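# Place carton on raised block inside blue tape

## Task

Set the carton down on the raised block so that no part of it extends beyond the blue tape outline. It must rest there by itself, not be held in place by the robot. Afterwards release the carton and move the tool away from it.

## Robot and tools

Robot: two FANUC CRX arms, left_arm and right_arm, each ending in a suction cup instead of fingers. The cup point (end_effector_position) is the center of the cup rim, and the cup faces along that point's own +z axis. About 4 cm behind the rim the tool widens, with its body and wrist camera sticking out up to about 9 cm sideways, so leave room for that near the block and the other arm.

Scene frame: origin on the table top midway between the arms, +z up, +x out across the table, left_arm on the +y side. Bases: left_arm at (+0.038, +0.515, 0), right_arm at (+0.002, -0.372, 0). The names left and right do not match image sides. Each result has a state line per arm with the cup point position in metres and its orientation as quat_wxyz, in the scene frame; at long reach the printed position may be slightly off the real one. Hand target lines show where the controller is currently steering each cup point.

Every command uses a row of 14 numbers covering both arms, even if one arm stays still: left_arm dx, dy, dz, rx, ry, rz, left suction, then the same seven for right_arm. dx..rz are offsets, not poses: they are measured in the cup point's own axes, starting from the pose the most recent result reported. Scale: 1.0 stands for 0.6 m of travel or 180 degrees; each value lies in [-1, 1]. rx, ry, rz form one rotation vector. Suction: any value above 0.01 switches it on, 0.01 or less switches it off, and it keeps its last setting, so resend the same suction value to leave a tool unchanged (a 0 actively turns it off).

execute_actions(actions): a list of actions; each action is a table of up to 15 rows, one row per 1/30 s step. If fewer rows are given the last one is held to fill 15 steps. Each row in an action is an offset from the pose at the start of that action, not from the preceding row. Per step the commanded pose is clipped to at most 70 mm and 16 degrees from the measured pose, so large offsets need several actions. An empty list just returns state and images.

move(target, speed, blocking): target is one 14-number row as above, offsets from the last reported pose; the cup points travel in straight lines, finishing together, over 0.5 to 10 s. speed is in m/s, 0.002 to 0.5 (default 0.25); turning is capped at twice that in rad/s. Motion does not avoid obstacles or the other arm and may lag, stray or overshoot speed, especially with a nearly straight arm. Result adds a move: line giving the ending (done, off_target, moving, held, fault), limits that acted (paced = pose clipped; held = steps blocked, after which the arm may jump fast), and each cup point's distance to its target. With blocking=false the call returns after 0.5 s; poll with wait(0), or call stop, before any further execute_actions or move.

wait(seconds): 0 to 10 s, arms keep their last command. stop(): brakes a running move; it needs stopping distance. zoom_image(camera, region): region [x0, y0, x1, y1] in pixels, at most 504 by 504, cameras cam_head_left, cam_head_right, cam_high, cam_low, cam_left_wrist, cam_right_wrist (all 504x504; calibration is given per camera with small possible errors). read_manual gives only licence texts. finished_scene(scene): give the current scene's number once the carton sits correctly and the robot has let go; it cannot be undone.

Picking up: turn suction on and press the 36 mm rim flat onto a smooth face of the carton, fully inside its edges; gaps, holes, seams or edges under the rim leak. suction_measured near 0 means no seal; 0.83 or more means airtight. part_present goes to 1 at 0.50 and back to 0 under 0.45. Under vacuum the cup shortens, so the held carton sits up to about 12 mm nearer the tool than expected, and vacuum alone can lift a resting object. To release, lower the carton until it rests on the block, switch suction off, then retreat; contact may persist for the first 15 mm. If the cup seals on the table, turn suction off to free it.

Suggested order: look at the images to locate carton, block and tape outline; approach from above with the cup pointing down; seal and lift; carry over the block; lower gently until resting inside the outline; release; raise and move clear; check images; finish.

Cautions: arms are stiff, so commanding even slightly past a firm contact can trigger a fault. Torque at a joint reaching its load limit (152 N m for waist, shoulder, elbow; 38 N m for the three wrist joints) or an outside force of 150 N stops that arm for 10 s and drops the rest of the call. Faster touches hit harder. Do not let arms collide, do not push, drop or knock anything off the table, and avoid slams. Loose objects may be nudged occasionally, so recheck. Holding loads heats motors; a MOTOR HOT warning precedes an OVER-TEMPERATURE FAULT that brakes the arm. A pose unreachable line means the clearance check altered that arm's command. The simulation keeps running while you compose replies, with the robot holding its last command; to keep an arm parked, send offsets returning it to its desired pose first, then zeros.

Each tool is called after "Call:" by a JSON object that holds its "api" and its "payload", one argument or row to a line.

## Session

Call:
{"api": "execute_actions", "payload": {
  "actions": []
}}

Scene clock: 0.00 s.
left_arm: end_effector_position=(+0.5360, +0.4722, +0.3126) suction_measured=0.00 part_present=0 end_effector_quat_wxyz=(+0.000, -0.219, +0.976, -0.001) | right_arm: end_effector_position=(+0.4975, -0.3092, +0.3114) suction_measured=0.01 part_present=0 end_effector_quat_wxyz=(-0.002, +0.199, +0.980, +0.001)
Joint positions: left_arm=[ 0.265  0.131  0.193  0.001 -1.633  0.263] | right_arm=[ 0.266  0.133  0.195 -0.003 -1.635 -0.787]
Joint velocities: left_arm=[-0.     0.    -0.    -0.     0.001 -0.001] | right_arm=[ 0.     0.001 -0.001 -0.001 -0.    -0.001]
Flange force (N, the push that the arm receives, along the end effector's own x y z axes): no reading
Hand target (left_arm): +0.536, +0.472, +0.313; +0.000, -0.219, +0.976, -0.001
Hand target (right_arm): +0.497, -0.309, +0.311; -0.002, +0.199, +0.980, +0.001

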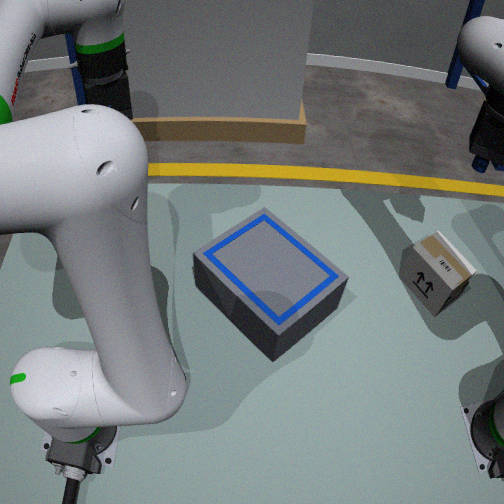

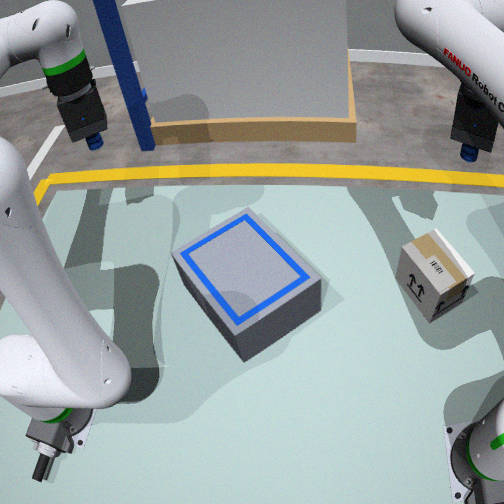

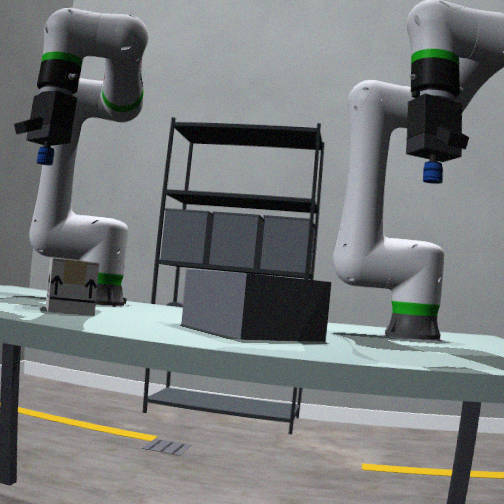

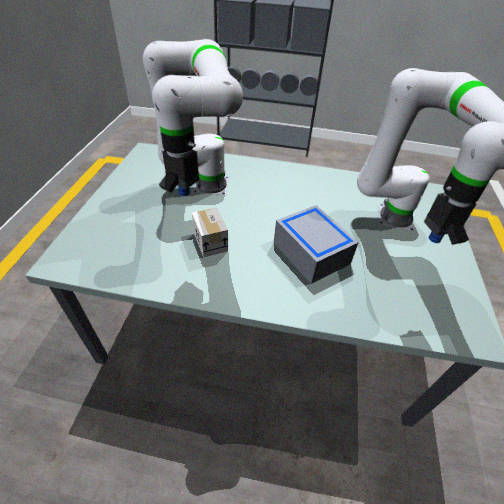

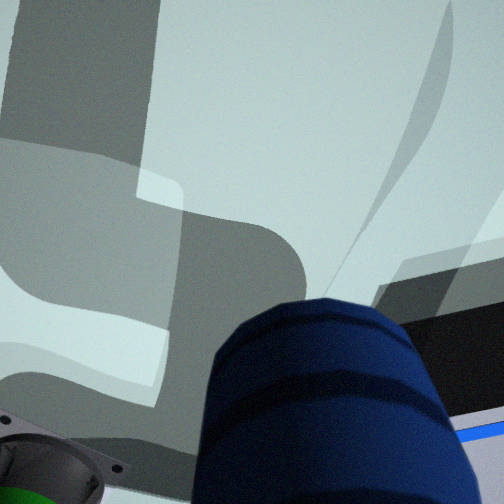

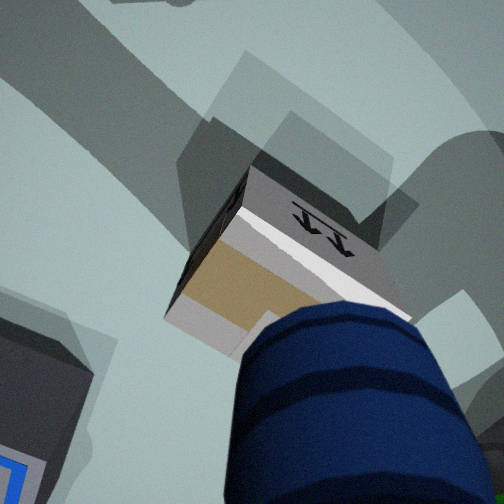

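Call:
{"api": "zoom_image", "payload": {
  "camera": "cam_head_right",
  "region": [150, 180, 500, 380]
}}

Call:
{"api": "zoom_image", "payload": {
  "camera": "cam_high",
  "region": [170, 180, 380, 300]
}}

Call:
{"api": "zoom_image", "payload": {
  "camera": "cam_low",
  "region": [20, 240, 350, 360]
}}

Region (150, 180, 500, 380) of cam_head_right's 504x504 image, scaled by 1.440, with more detail than that image has; it fills the top 288 rows of this view, and the rest is white.

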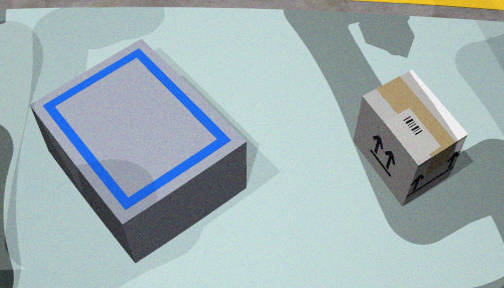

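Region (170, 180, 380, 300) of cam_high's 504x504 image, scaled by 2.400, with more detail than that image has; it fills the top 288 rows of this view, and the rest is white.

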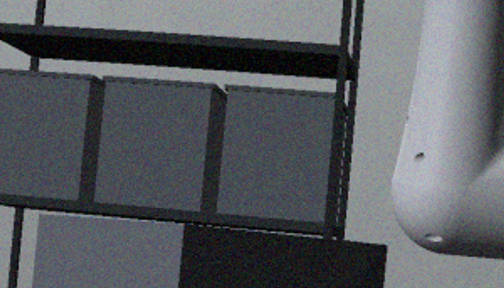

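Region (20, 240, 350, 360) of cam_low's 504x504 image, scaled by 1.527, with more detail than that image has; it fills the top 183 rows of this view, and the rest is white.

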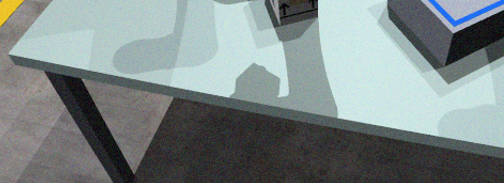

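Call:
{"api": "move", "payload": {
  "target": [0,0,0,0,0,0,0, -0.035,-0.05,0,0,0,0,0]
}}

Scene clock: 63.93 s.
left_arm: end_effector_position=(+0.5360, +0.4722, +0.3126) suction_measured=0.00 part_present=0 end_effector_quat_wxyz=(+0.000, -0.219, +0.976, -0.001) | right_arm: end_effector_position=(+0.5052, -0.3450, +0.3114) suction_measured=0.01 part_present=0 end_effector_quat_wxyz=(-0.002, +0.199, +0.980, +0.001)
Joint positions: left_arm=[ 0.265  0.131  0.193  0.001 -1.633  0.263] | right_arm=[ 0.191  0.145  0.208 -0.003 -1.636 -0.713]
Joint velocities: left_arm=[-0.     0.     0.    -0.001  0.    -0.   ] | right_arm=[-0.001 -0.     0.001 -0.001 -0.     0.001]
Flange force (N, the push that the arm receives, along the end effector's own x y z axes): left_arm=[-0.6 1.1 5.5] | right_arm=[4.5 -1.7 2.5]
Hand target (left_arm): +0.536, +0.472, +0.313; +0.000, -0.219, +0.976, -0.001
Hand target (right_arm): +0.505, -0.345, +0.311; -0.002, +0.199, +0.980, +0.001
Off the commanded pose (left_arm): 0.000 m, 0 deg.
Off the commanded pose (right_arm): 0.000 m, 0 deg.
move: done
camera_calibration (this result's frames):
cam_left_wrist: T_world_to_cam=[[0.471127, -0.881634, -0.0275886, 0.184435], [-0.786491, -0.434034, 0.43937, 0.515763], [-0.399338, -0.185301, -0.897883, 0.661699], [0, 0, 0, 1]] pos_world=[0.582992, 0.509077, 0.372606]
cam_right_wrist: T_world_to_cam=[[-0.393916, -0.918125, -0.0433177, -0.0908507], [-0.837072, 0.338876, 0.429503, 0.427814], [-0.379658, 0.205448, -0.902026, 0.626573], [0, 0, 0, 1]] pos_world=[0.560208, -0.357117, 0.377502]

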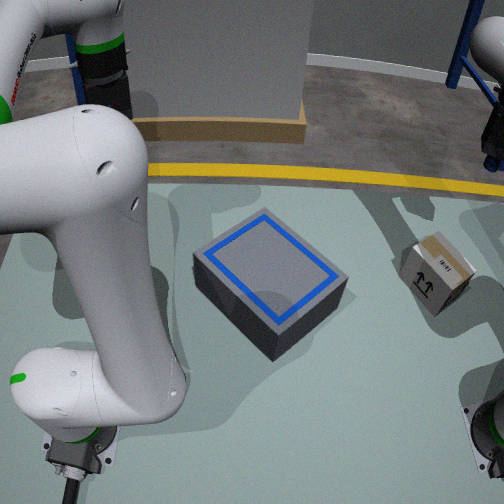

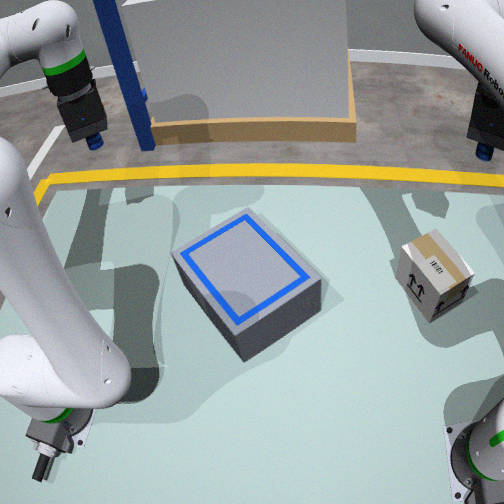

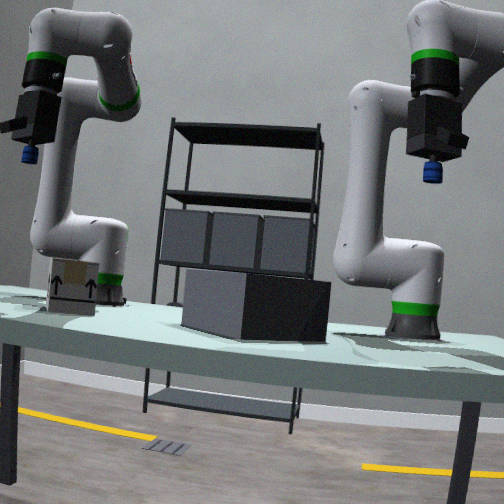

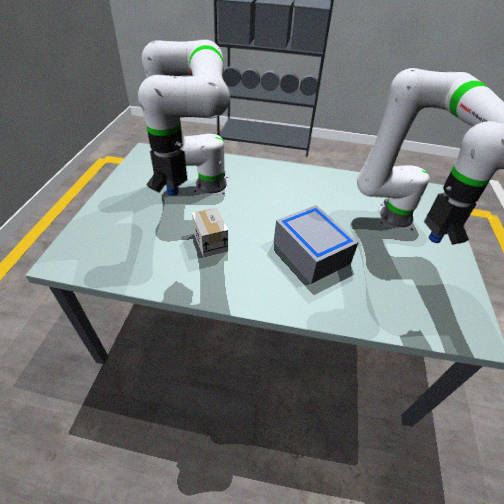

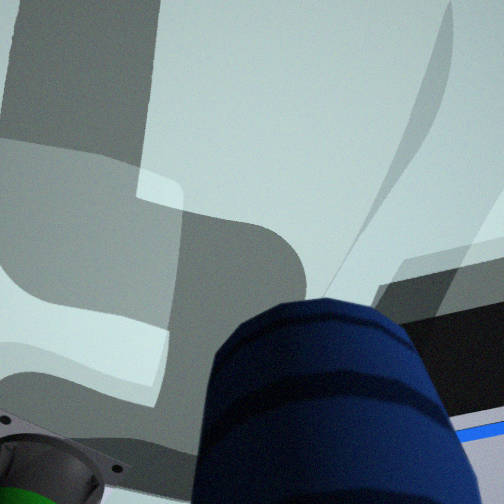

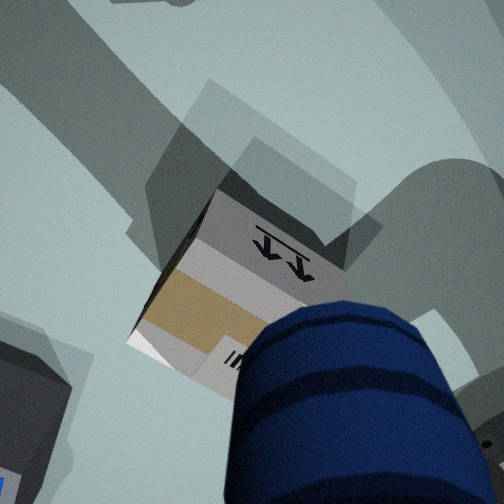

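Call:
{"api": "move", "payload": {
  "target": [0,0,0,0,0,0,0, 0.2317,0.0533,0.25,0,0,0,0],
  "speed": 0.4
}}

Scene clock: 75.23 s.
left_arm: end_effector_position=(+0.5360, +0.4722, +0.3126) suction_measured=0.00 part_present=0 end_effector_quat_wxyz=(+0.000, -0.219, +0.976, -0.001) | right_arm: end_effector_position=(+0.3894, -0.2616, +0.1616) suction_measured=0.01 part_present=0 end_effector_quat_wxyz=(-0.002, +0.199, +0.980, +0.000)
Joint positions: left_arm=[ 0.265  0.131  0.193  0.001 -1.633  0.263] | right_arm=[ 0.482 -0.069 -0.367 -0.003 -1.276 -1.004]
Joint velocities: left_arm=[-0.001  0.    -0.     0.    -0.001  0.001] | right_arm=[ 0.002 -0.001 -0.002  0.003  0.001 -0.001]
Flange force (N, the push that the arm receives, along the end effector's own x y z axes): left_arm=[-0.1 1.0 5.8] | right_arm=[11.4 -1.2 2.8]
Hand target (left_arm): +0.536, +0.472, +0.313; +0.000, -0.219, +0.976, -0.001
Hand target (right_arm): +0.389, -0.262, +0.162; -0.002, +0.199, +0.980, +0.000
Off the commanded pose (left_arm): 0.000 m, 0 deg.
Off the commanded pose (right_arm): 0.001 m, 0 deg.
move: done
camera_calibration (this result's frames):
cam_left_wrist: T_world_to_cam=[[0.471127, -0.881634, -0.0275885, 0.184435], [-0.786491, -0.434034, 0.43937, 0.515763], [-0.399338, -0.185301, -0.897883, 0.661699], [0, 0, 0, 1]] pos_world=[0.582992, 0.509077, 0.372606]
cam_right_wrist: T_world_to_cam=[[-0.394968, -0.917726, -0.042171, -0.0660731], [-0.836483, 0.340264, 0.429553, 0.367023], [-0.379863, 0.204935, -0.902056, 0.430269], [0, 0, 0, 1]] pos_world=[0.444355, -0.273699, 0.227684]

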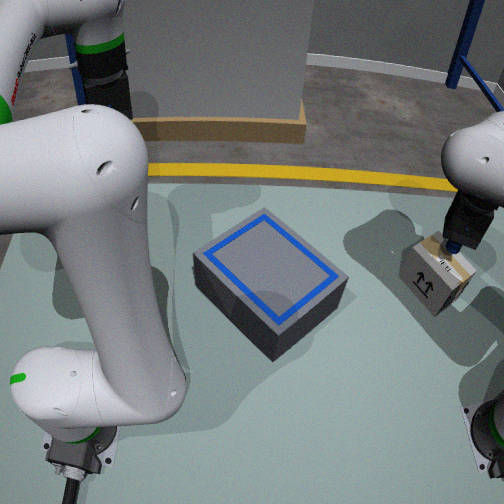

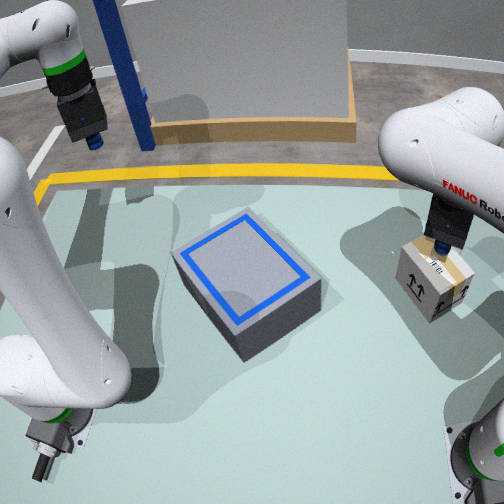

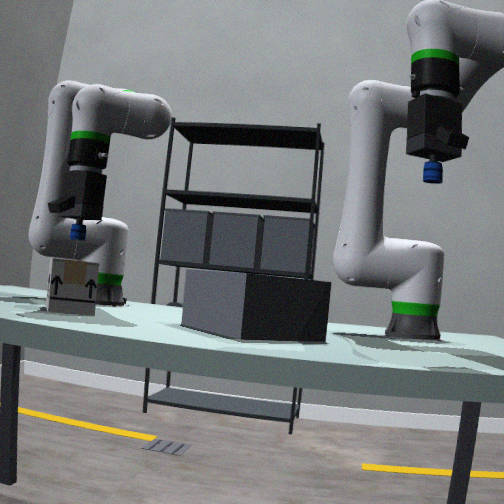

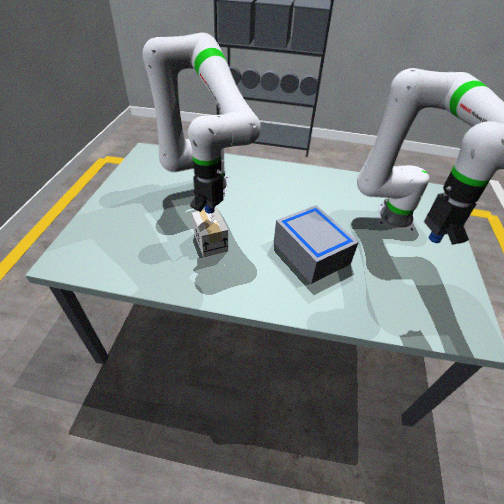

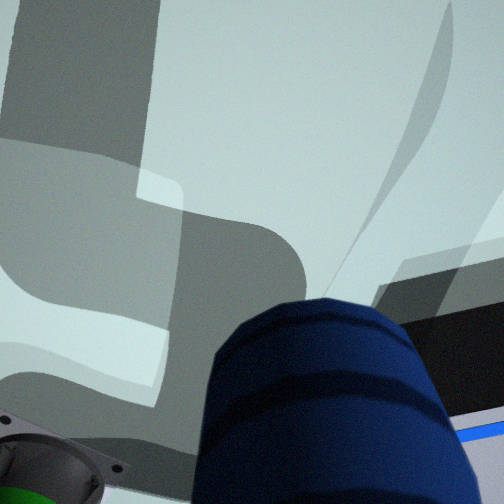

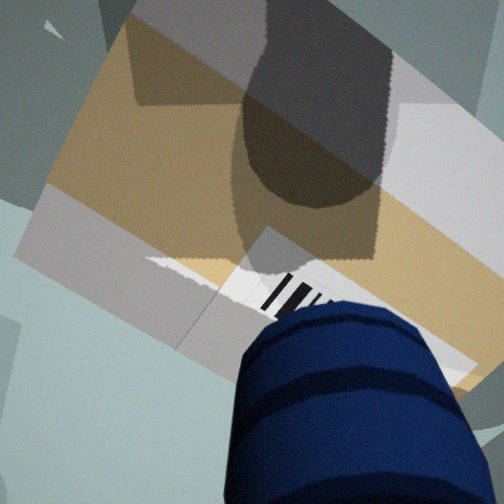

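Call:
{"api": "move", "payload": {
  "target": [0,0,0,0,0,0,0, 0,0,0.085,0,0,0,1],
  "speed": 0.06
}}

Call:
{"api": "zoom_image", "payload": {
  "camera": "cam_high",
  "region": [20, 200, 140, 320]
}}

Scene clock: 82.03 s.
left_arm: end_effector_position=(+0.5360, +0.4722, +0.3126) suction_measured=0.00 part_present=0 end_effector_quat_wxyz=(+0.000, -0.219, +0.976, -0.001) | right_arm: end_effector_position=(+0.3894, -0.2616, +0.1106) suction_measured=0.81 part_present=1 end_effector_quat_wxyz=(-0.002, +0.200, +0.980, +0.000)
Joint positions: left_arm=[ 0.265  0.131  0.193  0.001 -1.633  0.263] | right_arm=[ 0.482 -0.021 -0.448 -0.003 -1.146 -1.004]
Joint velocities: left_arm=[ 0.     0.002 -0.     0.001 -0.     0.001] | right_arm=[-0.001  0.     0.002 -0.     0.004  0.001]
Flange force (N, the push that the arm receives, along the end effector's own x y z axes): left_arm=[-0.3 0.6 5.2] | right_arm=[4.9 1.4 7.2]
Hand target (left_arm): +0.536, +0.472, +0.313; +0.000, -0.219, +0.976, -0.001
Hand target (right_arm): +0.389, -0.262, +0.111; -0.002, +0.200, +0.980, +0.000
Off the commanded pose (left_arm): 0.000 m, 0 deg.
Off the commanded pose (right_arm): 0.000 m, 0 deg.
move: done
camera_calibration (this result's frames):
cam_left_wrist: T_world_to_cam=[[0.471128, -0.881634, -0.0275885, 0.184435], [-0.786491, -0.434034, 0.43937, 0.515763], [-0.399338, -0.185301, -0.897883, 0.661699], [0, 0, 0, 1]] pos_world=[0.582992, 0.509077, 0.372606]
cam_right_wrist: T_world_to_cam=[[-0.395314, -0.917581, -0.0420993, -0.0680792], [-0.836431, 0.340655, 0.429346, 0.389082], [-0.379618, 0.20494, -0.902158, 0.384205], [0, 0, 0, 1]] pos_world=[0.444379, -0.27375, 0.176697]

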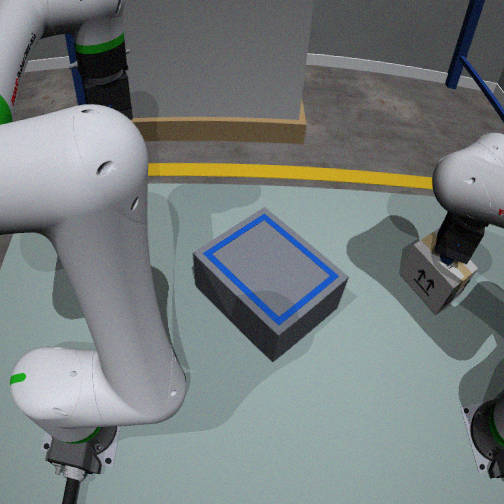

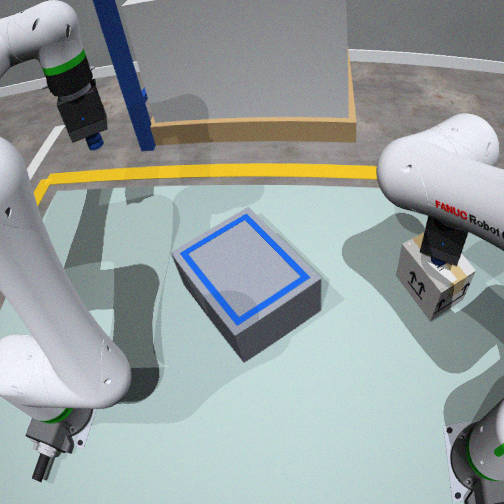

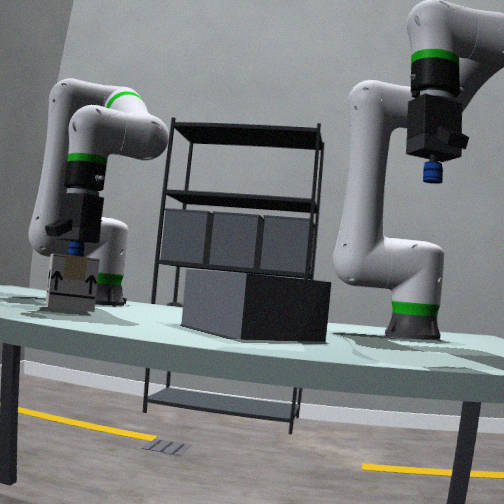

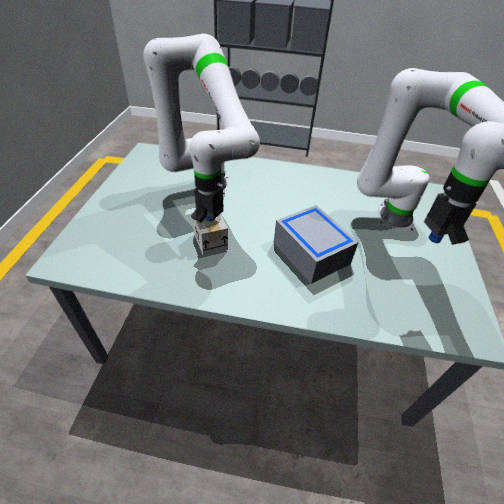

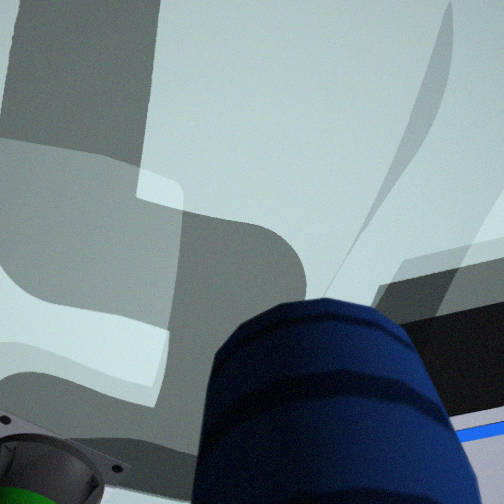

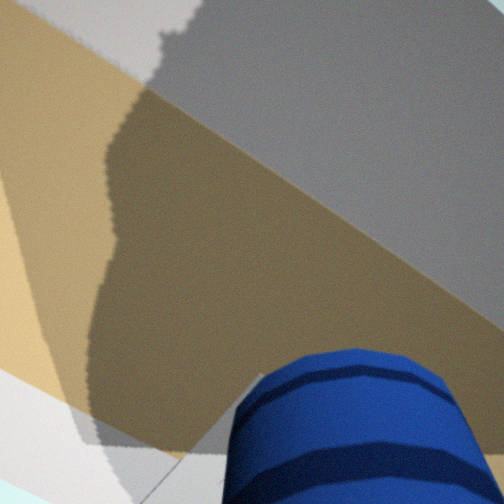

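Region (20, 200, 140, 320) of cam_high's 504x504 image, scaled by 4.200, with more detail than that image has.

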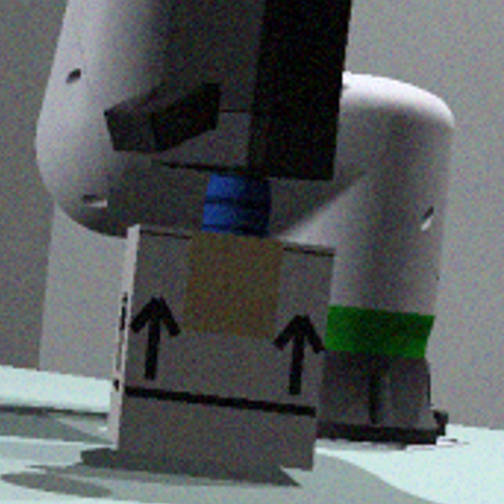

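Call:
{"api": "move", "payload": {
  "target": [-0.107,0.226,0,0,0,0,0, 0,0,-0.3,0,0,0,1],
  "speed": 0.25
}}

Scene clock: 101.17 s.
left_arm: end_effector_position=(+0.5365, +0.6222, +0.3127) suction_measured=0.00 part_present=0 end_effector_quat_wxyz=(+0.001, -0.219, +0.976, -0.001) | right_arm: end_effector_position=(+0.3894, -0.2615, +0.2907) suction_measured=0.90 part_present=1 end_effector_quat_wxyz=(-0.002, +0.199, +0.980, +0.000)
Joint positions: left_arm=[ 0.557  0.157  0.223  0.001 -1.636 -0.029] | right_arm=[ 0.482 -0.116 -0.105 -0.003 -1.584 -1.004]
Joint velocities: left_arm=[ 0.001  0.001  0.001 -0.    -0.    -0.001] | right_arm=[-0.001  0.002  0.002 -0.001 -0.002  0.004]
Flange force (N, the push that the arm receives, along the end effector's own x y z axes): left_arm=[-1.0 0.9 5.3] | right_arm=[4.5 1.1 10.0]
Hand target (left_arm): +0.537, +0.622, +0.313; +0.001, -0.219, +0.976, -0.001
Hand target (right_arm): +0.389, -0.262, +0.291; -0.002, +0.199, +0.980, +0.000
Off the commanded pose (left_arm): 0.000 m, 0 deg.
Off the commanded pose (right_arm): 0.001 m, 0 deg.
move: done
camera_calibration (this result's frames):
cam_left_wrist: T_world_to_cam=[[0.471108, -0.881639, -0.0277361, 0.316521], [-0.786634, -0.434153, 0.438998, 0.581534], [-0.399079, -0.184997, -0.89806, 0.689434], [0, 0, 0, 1]] pos_world=[0.583478, 0.659076, 0.37264]
cam_right_wrist: T_world_to_cam=[[-0.394167, -0.91807, -0.0421824, -0.0609099], [-0.836841, 0.339561, 0.429413, 0.31155], [-0.379908, 0.20456, -0.902122, 0.54661], [0, 0, 0, 1]] pos_world=[0.444371, -0.273525, 0.356756]

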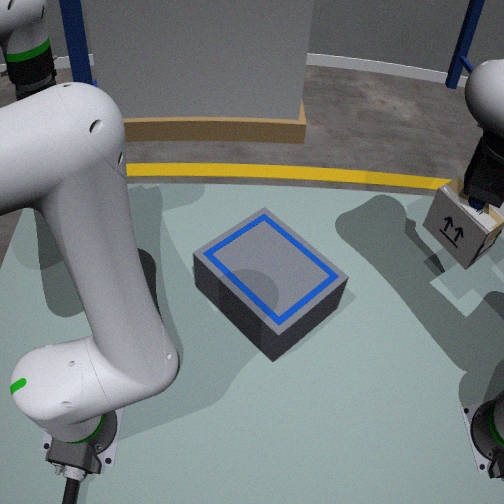

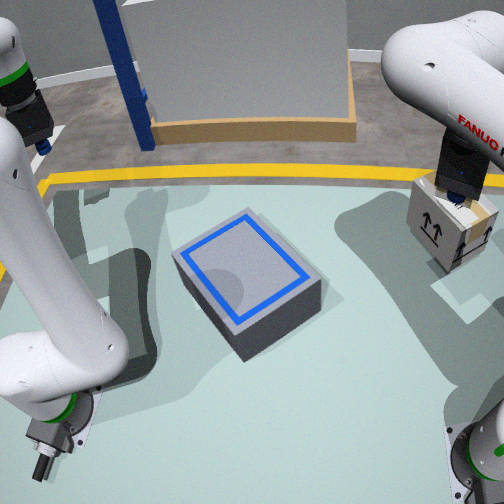

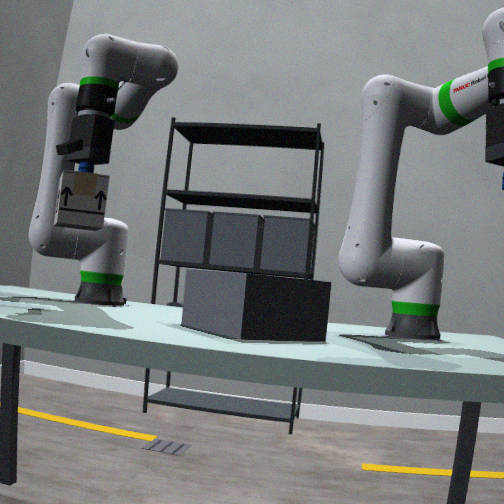

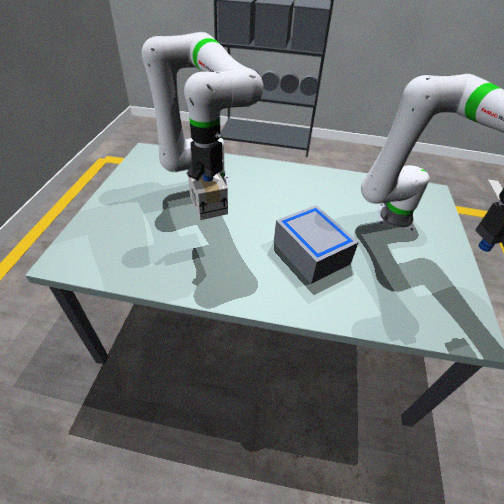

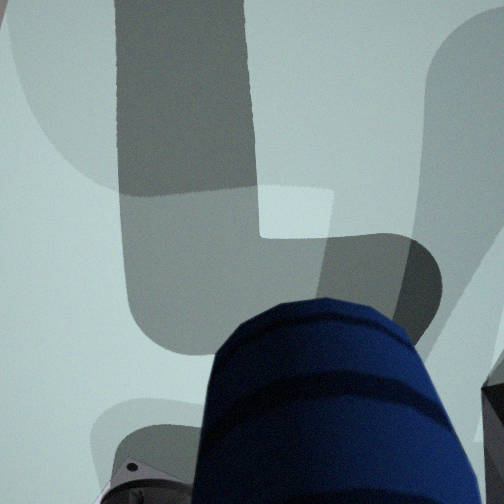

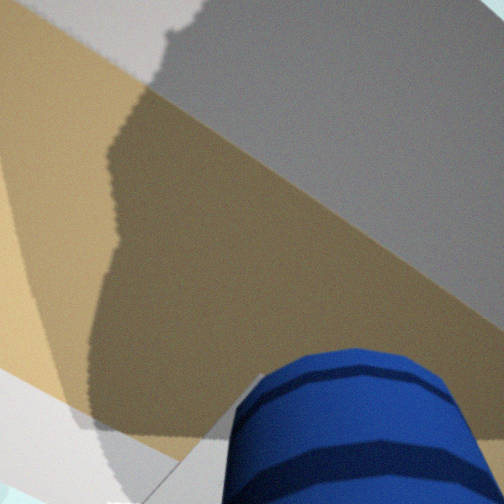

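Call:
{"api": "move", "payload": {
  "target": [0,0,0,0,0,0,0, 0.315,0.594,0,0,0,-0.044,1],
  "speed": 0.3
}}

Scene clock: 110.73 s.
left_arm: end_effector_position=(+0.5365, +0.6222, +0.3127) suction_measured=0.00 part_present=0 end_effector_quat_wxyz=(+0.001, -0.219, +0.976, -0.001) | right_arm: end_effector_position=(+0.3535, +0.1400, +0.2901) suction_measured=0.90 part_present=1 end_effector_quat_wxyz=(-0.002, +0.131, +0.991, -0.001)
Joint positions: left_arm=[ 0.557  0.157  0.223  0.001 -1.636 -0.029] | right_arm=[ 1.057  0.456  0.557 -0.003 -1.674 -1.44 ]
Joint velocities: left_arm=[ 0.001  0.    -0.     0.     0.    -0.   ] | right_arm=[ 0.     0.002  0.004 -0.002 -0.001  0.001]
Flange force (N, the push that the arm receives, along the end effector's own x y z axes): left_arm=[-1.2 1.1 5.9] | right_arm=[3.4 -6.5 7.8]
Hand target (left_arm): +0.537, +0.622, +0.313; +0.001, -0.219, +0.976, -0.001
Hand target (right_arm): +0.354, +0.140, +0.290; -0.002, +0.131, +0.991, -0.001
Off the commanded pose (left_arm): 0.000 m, 0 deg.
Off the commanded pose (right_arm): 0.001 m, 0 deg.
move: done
camera_calibration (this result's frames):
cam_left_wrist: T_world_to_cam=[[0.471101, -0.881643, -0.027732, 0.316525], [-0.786635, -0.434143, 0.439006, 0.581538], [-0.399086, -0.185001, -0.898056, 0.689441], [0, 0, 0, 1]] pos_world=[0.583489, 0.65908, 0.372636]
cam_right_wrist: T_world_to_cam=[[-0.263662, -0.963759, -0.0406387, 0.253338], [-0.875782, 0.221509, 0.428881, 0.175919], [-0.404336, 0.14867, -0.902447, 0.466979], [0, 0, 0, 1]] pos_world=[0.409679, 0.135763, 0.356271]

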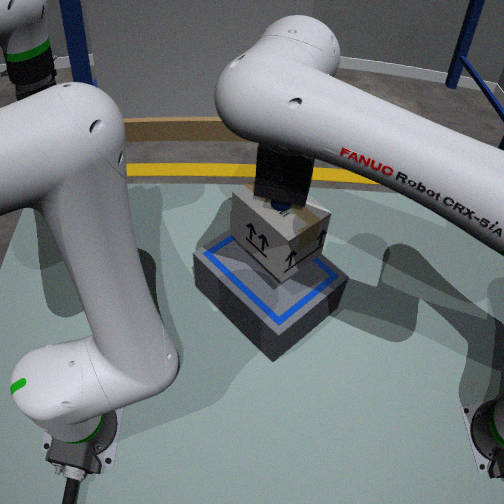

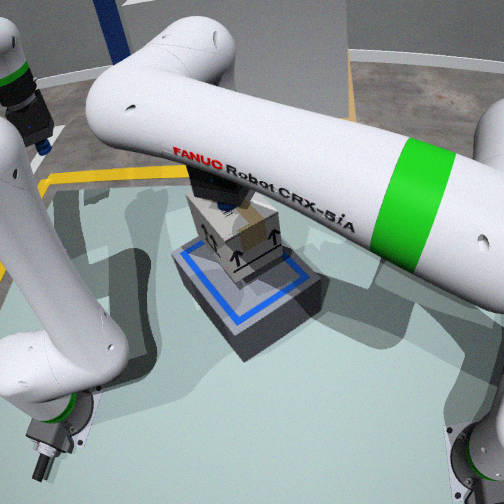

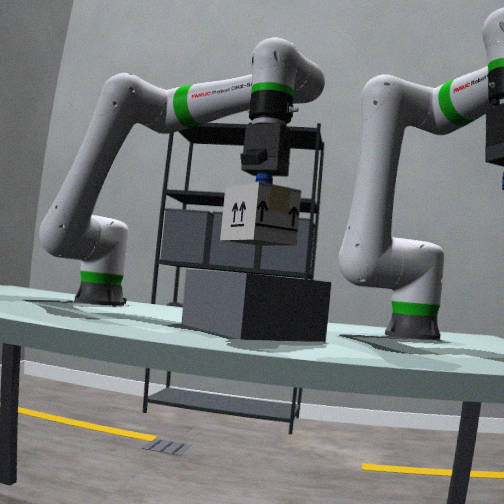

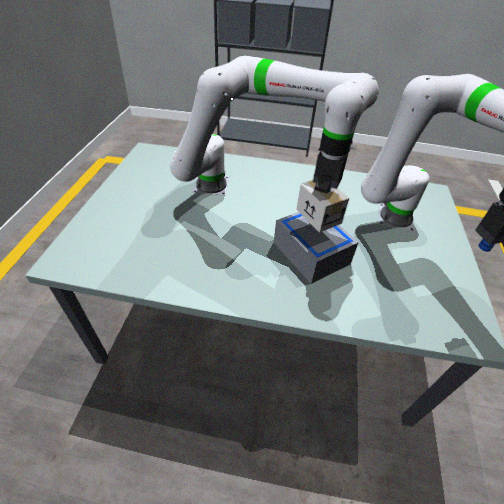

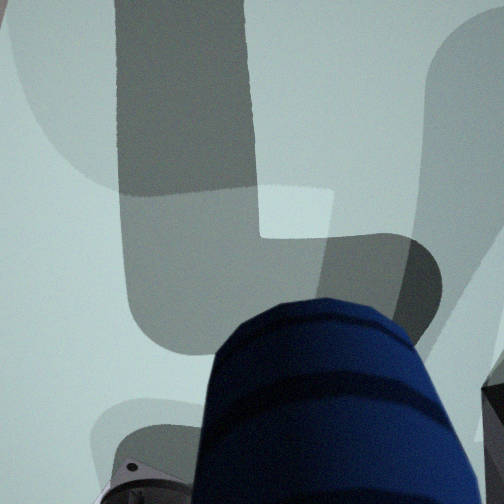

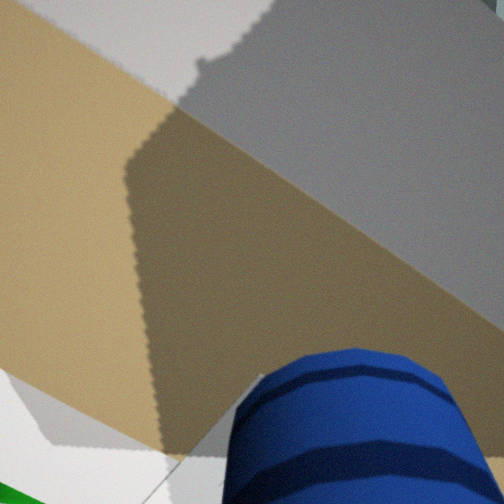

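Call:
{"api": "move", "payload": {
  "target": [0,0,0,0,0,0,0, 0,0,0.075,0,0,0,1],
  "speed": 0.08
}}

Call:
{"api": "zoom_image", "payload": {
  "camera": "cam_high",
  "region": [160, 150, 360, 350]
}}

Call:
{"api": "zoom_image", "payload": {
  "camera": "cam_head_left",
  "region": [170, 170, 370, 370]
}}

Scene clock: 119.67 s.
left_arm: end_effector_position=(+0.5365, +0.6222, +0.3127) suction_measured=0.00 part_present=0 end_effector_quat_wxyz=(+0.001, -0.219, +0.976, -0.001) | right_arm: end_effector_position=(+0.3536, +0.1400, +0.2452) suction_measured=0.90 part_present=1 end_effector_quat_wxyz=(-0.002, +0.131, +0.991, -0.001)
Joint positions: left_arm=[ 0.557  0.157  0.223  0.001 -1.636 -0.029] | right_arm=[ 1.057  0.45   0.444 -0.003 -1.567 -1.44 ]
Joint velocities: left_arm=[-0.     0.001  0.    -0.001  0.001 -0.   ] | right_arm=[ 0.001 -0.    -0.001  0.     0.001 -0.003]
Flange force (N, the push that the arm receives, along the end effector's own x y z axes): left_arm=[-0.9 1.2 5.4] | right_arm=[2.7 -5.4 9.0]
Hand target (left_arm): +0.537, +0.622, +0.313; +0.001, -0.219, +0.976, -0.001
Hand target (right_arm): +0.354, +0.140, +0.245; -0.002, +0.131, +0.991, -0.001
Off the commanded pose (left_arm): 0.000 m, 0 deg.
Off the commanded pose (right_arm): 0.000 m, 0 deg.
move: done
camera_calibration (this result's frames):
cam_left_wrist: T_world_to_cam=[[0.471108, -0.88164, -0.0277319, 0.316519], [-0.786633, -0.43415, 0.439002, 0.581529], [-0.399081, -0.185003, -0.898058, 0.689438], [0, 0, 0, 1]] pos_world=[0.583477, 0.659074, 0.37264]
cam_right_wrist: T_world_to_cam=[[-0.264021, -0.963658, -0.0406878, 0.251598], [-0.87561, 0.221781, 0.429092, 0.195093], [-0.404474, 0.148916, -0.902344, 0.426384], [0, 0, 0, 1]] pos_world=[0.409714, 0.135691, 0.311269]

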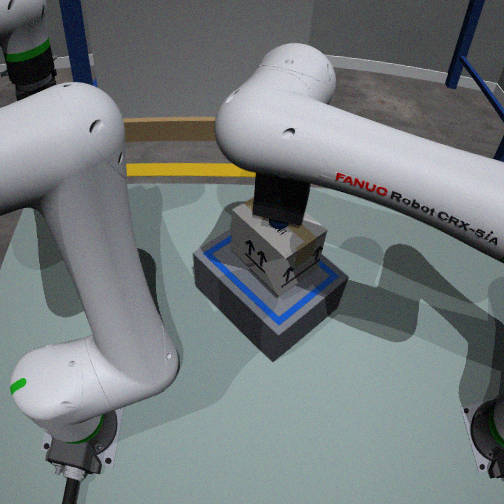

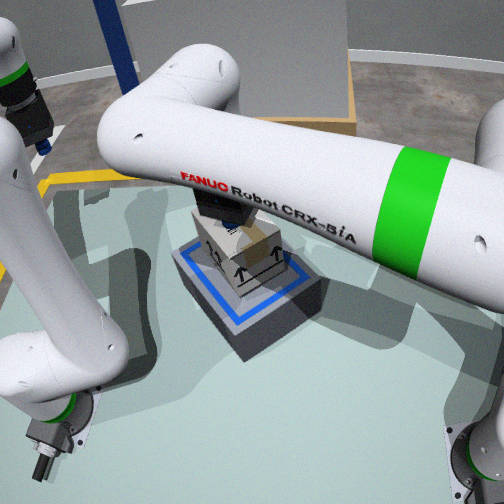

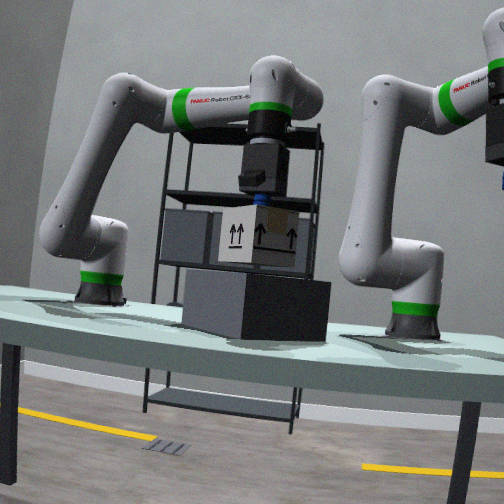

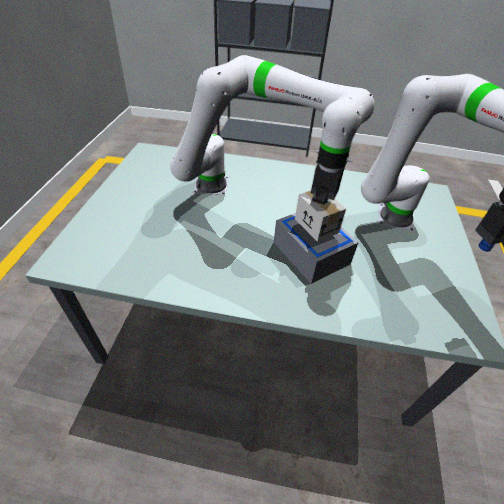

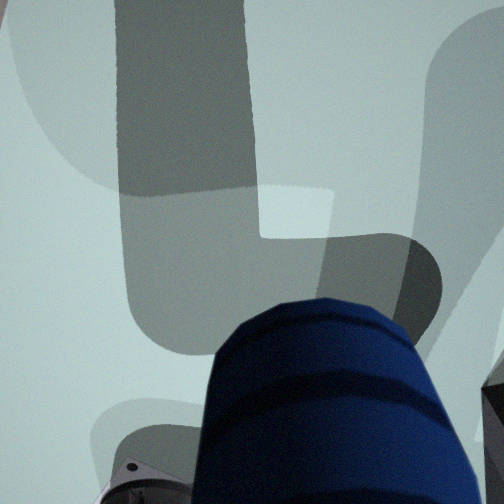

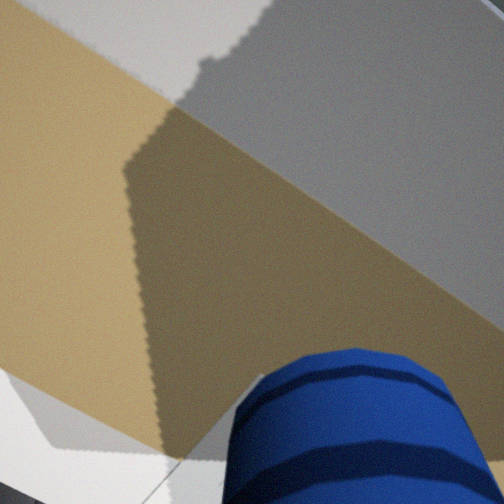

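Region (160, 150, 360, 350) of cam_high's 504x504 image, scaled by 2.520, with more detail than that image has.

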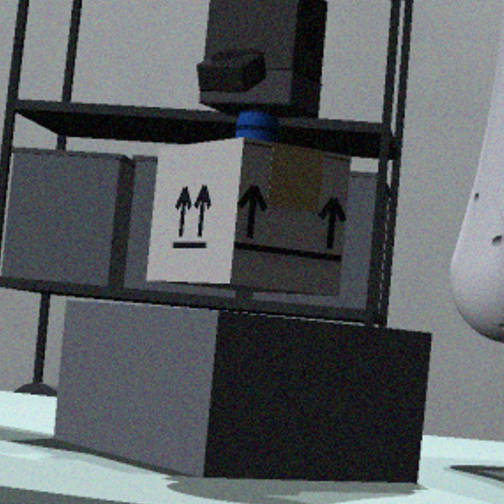

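Region (170, 170, 370, 370) of cam_head_left's 504x504 image, scaled by 2.520, with more detail than that image has.

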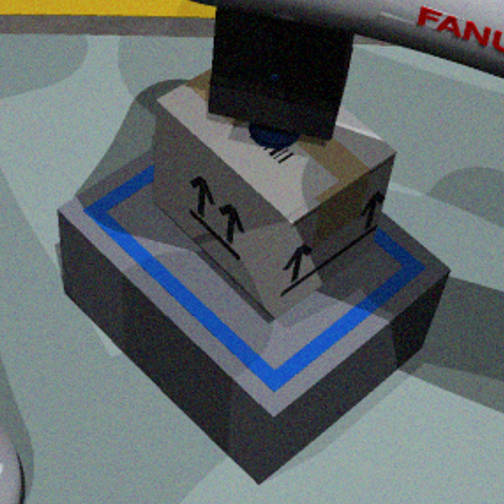

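Call:
{"api": "move", "payload": {
  "target": [0,0,0,0,0,0,0, 0,0,0.018,0,0,0,1],
  "speed": 0.03
}}

Call:
{"api": "zoom_image", "payload": {
  "camera": "cam_high",
  "region": [160, 150, 360, 350]
}}

Scene clock: 127.10 s.
left_arm: end_effector_position=(+0.5365, +0.6222, +0.3127) suction_measured=0.00 part_present=0 end_effector_quat_wxyz=(+0.001, -0.219, +0.976, -0.001) | right_arm: end_effector_position=(+0.3536, +0.1400, +0.2344) suction_measured=0.90 part_present=1 end_effector_quat_wxyz=(-0.002, +0.131, +0.991, -0.001)
Joint positions: left_arm=[ 0.557  0.157  0.223  0.001 -1.636 -0.029] | right_arm=[ 1.057  0.451  0.42  -0.003 -1.542 -1.44 ]
Joint velocities: left_arm=[ 0.    -0.001  0.    -0.     0.001  0.   ] | right_arm=[-0.001 -0.002 -0.001  0.001  0.001  0.001]
Flange force (N, the push that the arm receives, along the end effector's own x y z axes): left_arm=[0.3 1.2 6.3] | right_arm=[5.9 -7.8 11.2]
Hand target (left_arm): +0.537, +0.622, +0.313; +0.001, -0.219, +0.976, -0.001
Hand target (right_arm): +0.354, +0.140, +0.234; -0.002, +0.131, +0.991, -0.001
Off the commanded pose (left_arm): 0.000 m, 0 deg.
Off the commanded pose (right_arm): 0.000 m, 0 deg.
move: done
camera_calibration (this result's frames):
cam_left_wrist: T_world_to_cam=[[0.471108, -0.88164, -0.0277319, 0.316519], [-0.786631, -0.434149, 0.439006, 0.58154], [-0.399085, -0.185004, -0.898056, 0.689442], [0, 0, 0, 1]] pos_world=[0.583489, 0.65908, 0.372636]
cam_right_wrist: T_world_to_cam=[[-0.264107, -0.963637, -0.0406353, 0.251185], [-0.875681, 0.221916, 0.428878, 0.199787], [-0.404265, 0.148853, -0.902448, 0.416645], [0, 0, 0, 1]] pos_world=[0.409724, 0.135696, 0.300523]

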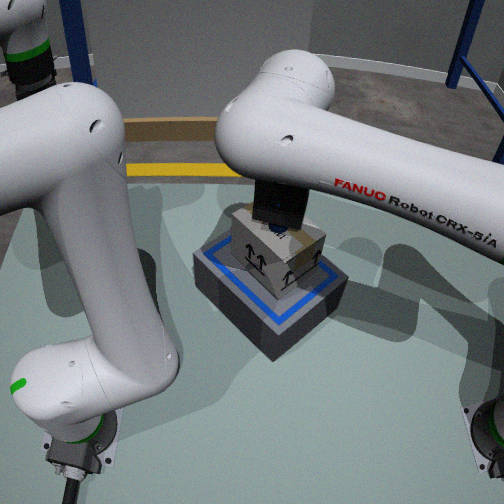

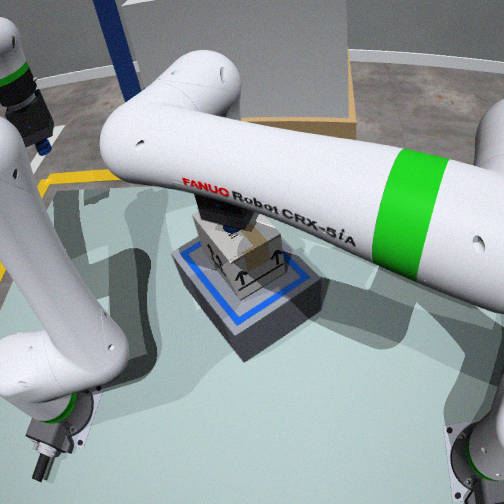

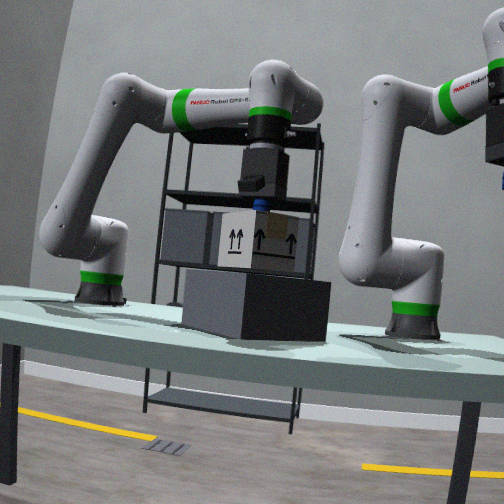

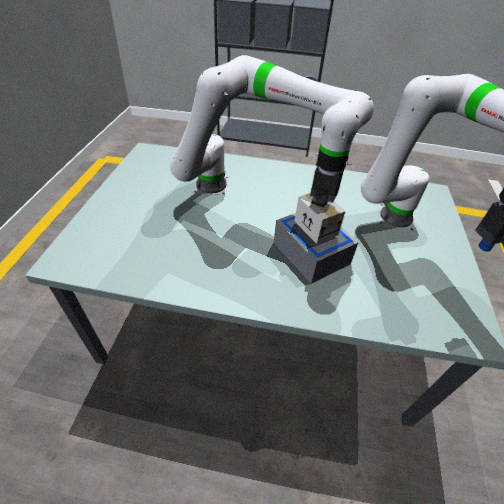

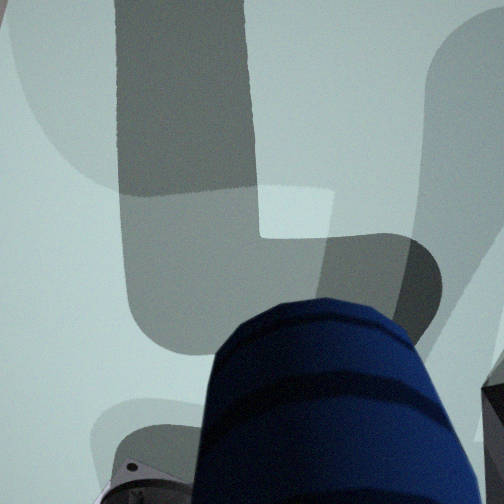

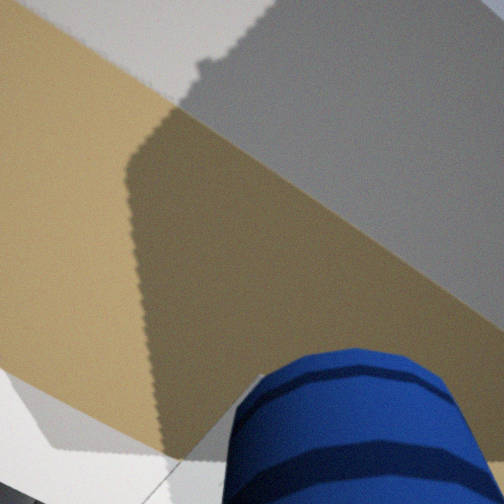

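Region (160, 150, 360, 350) of cam_high's 504x504 image, scaled by 2.520, with more detail than that image has.

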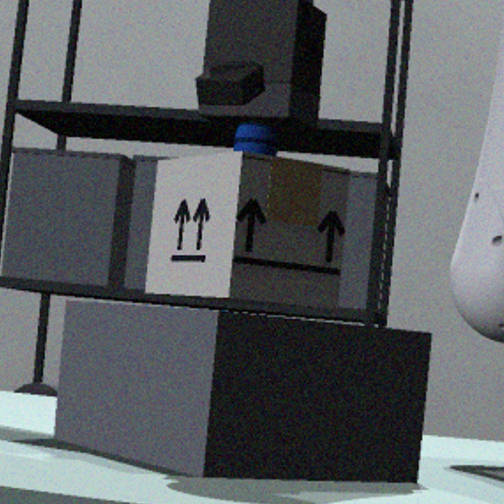

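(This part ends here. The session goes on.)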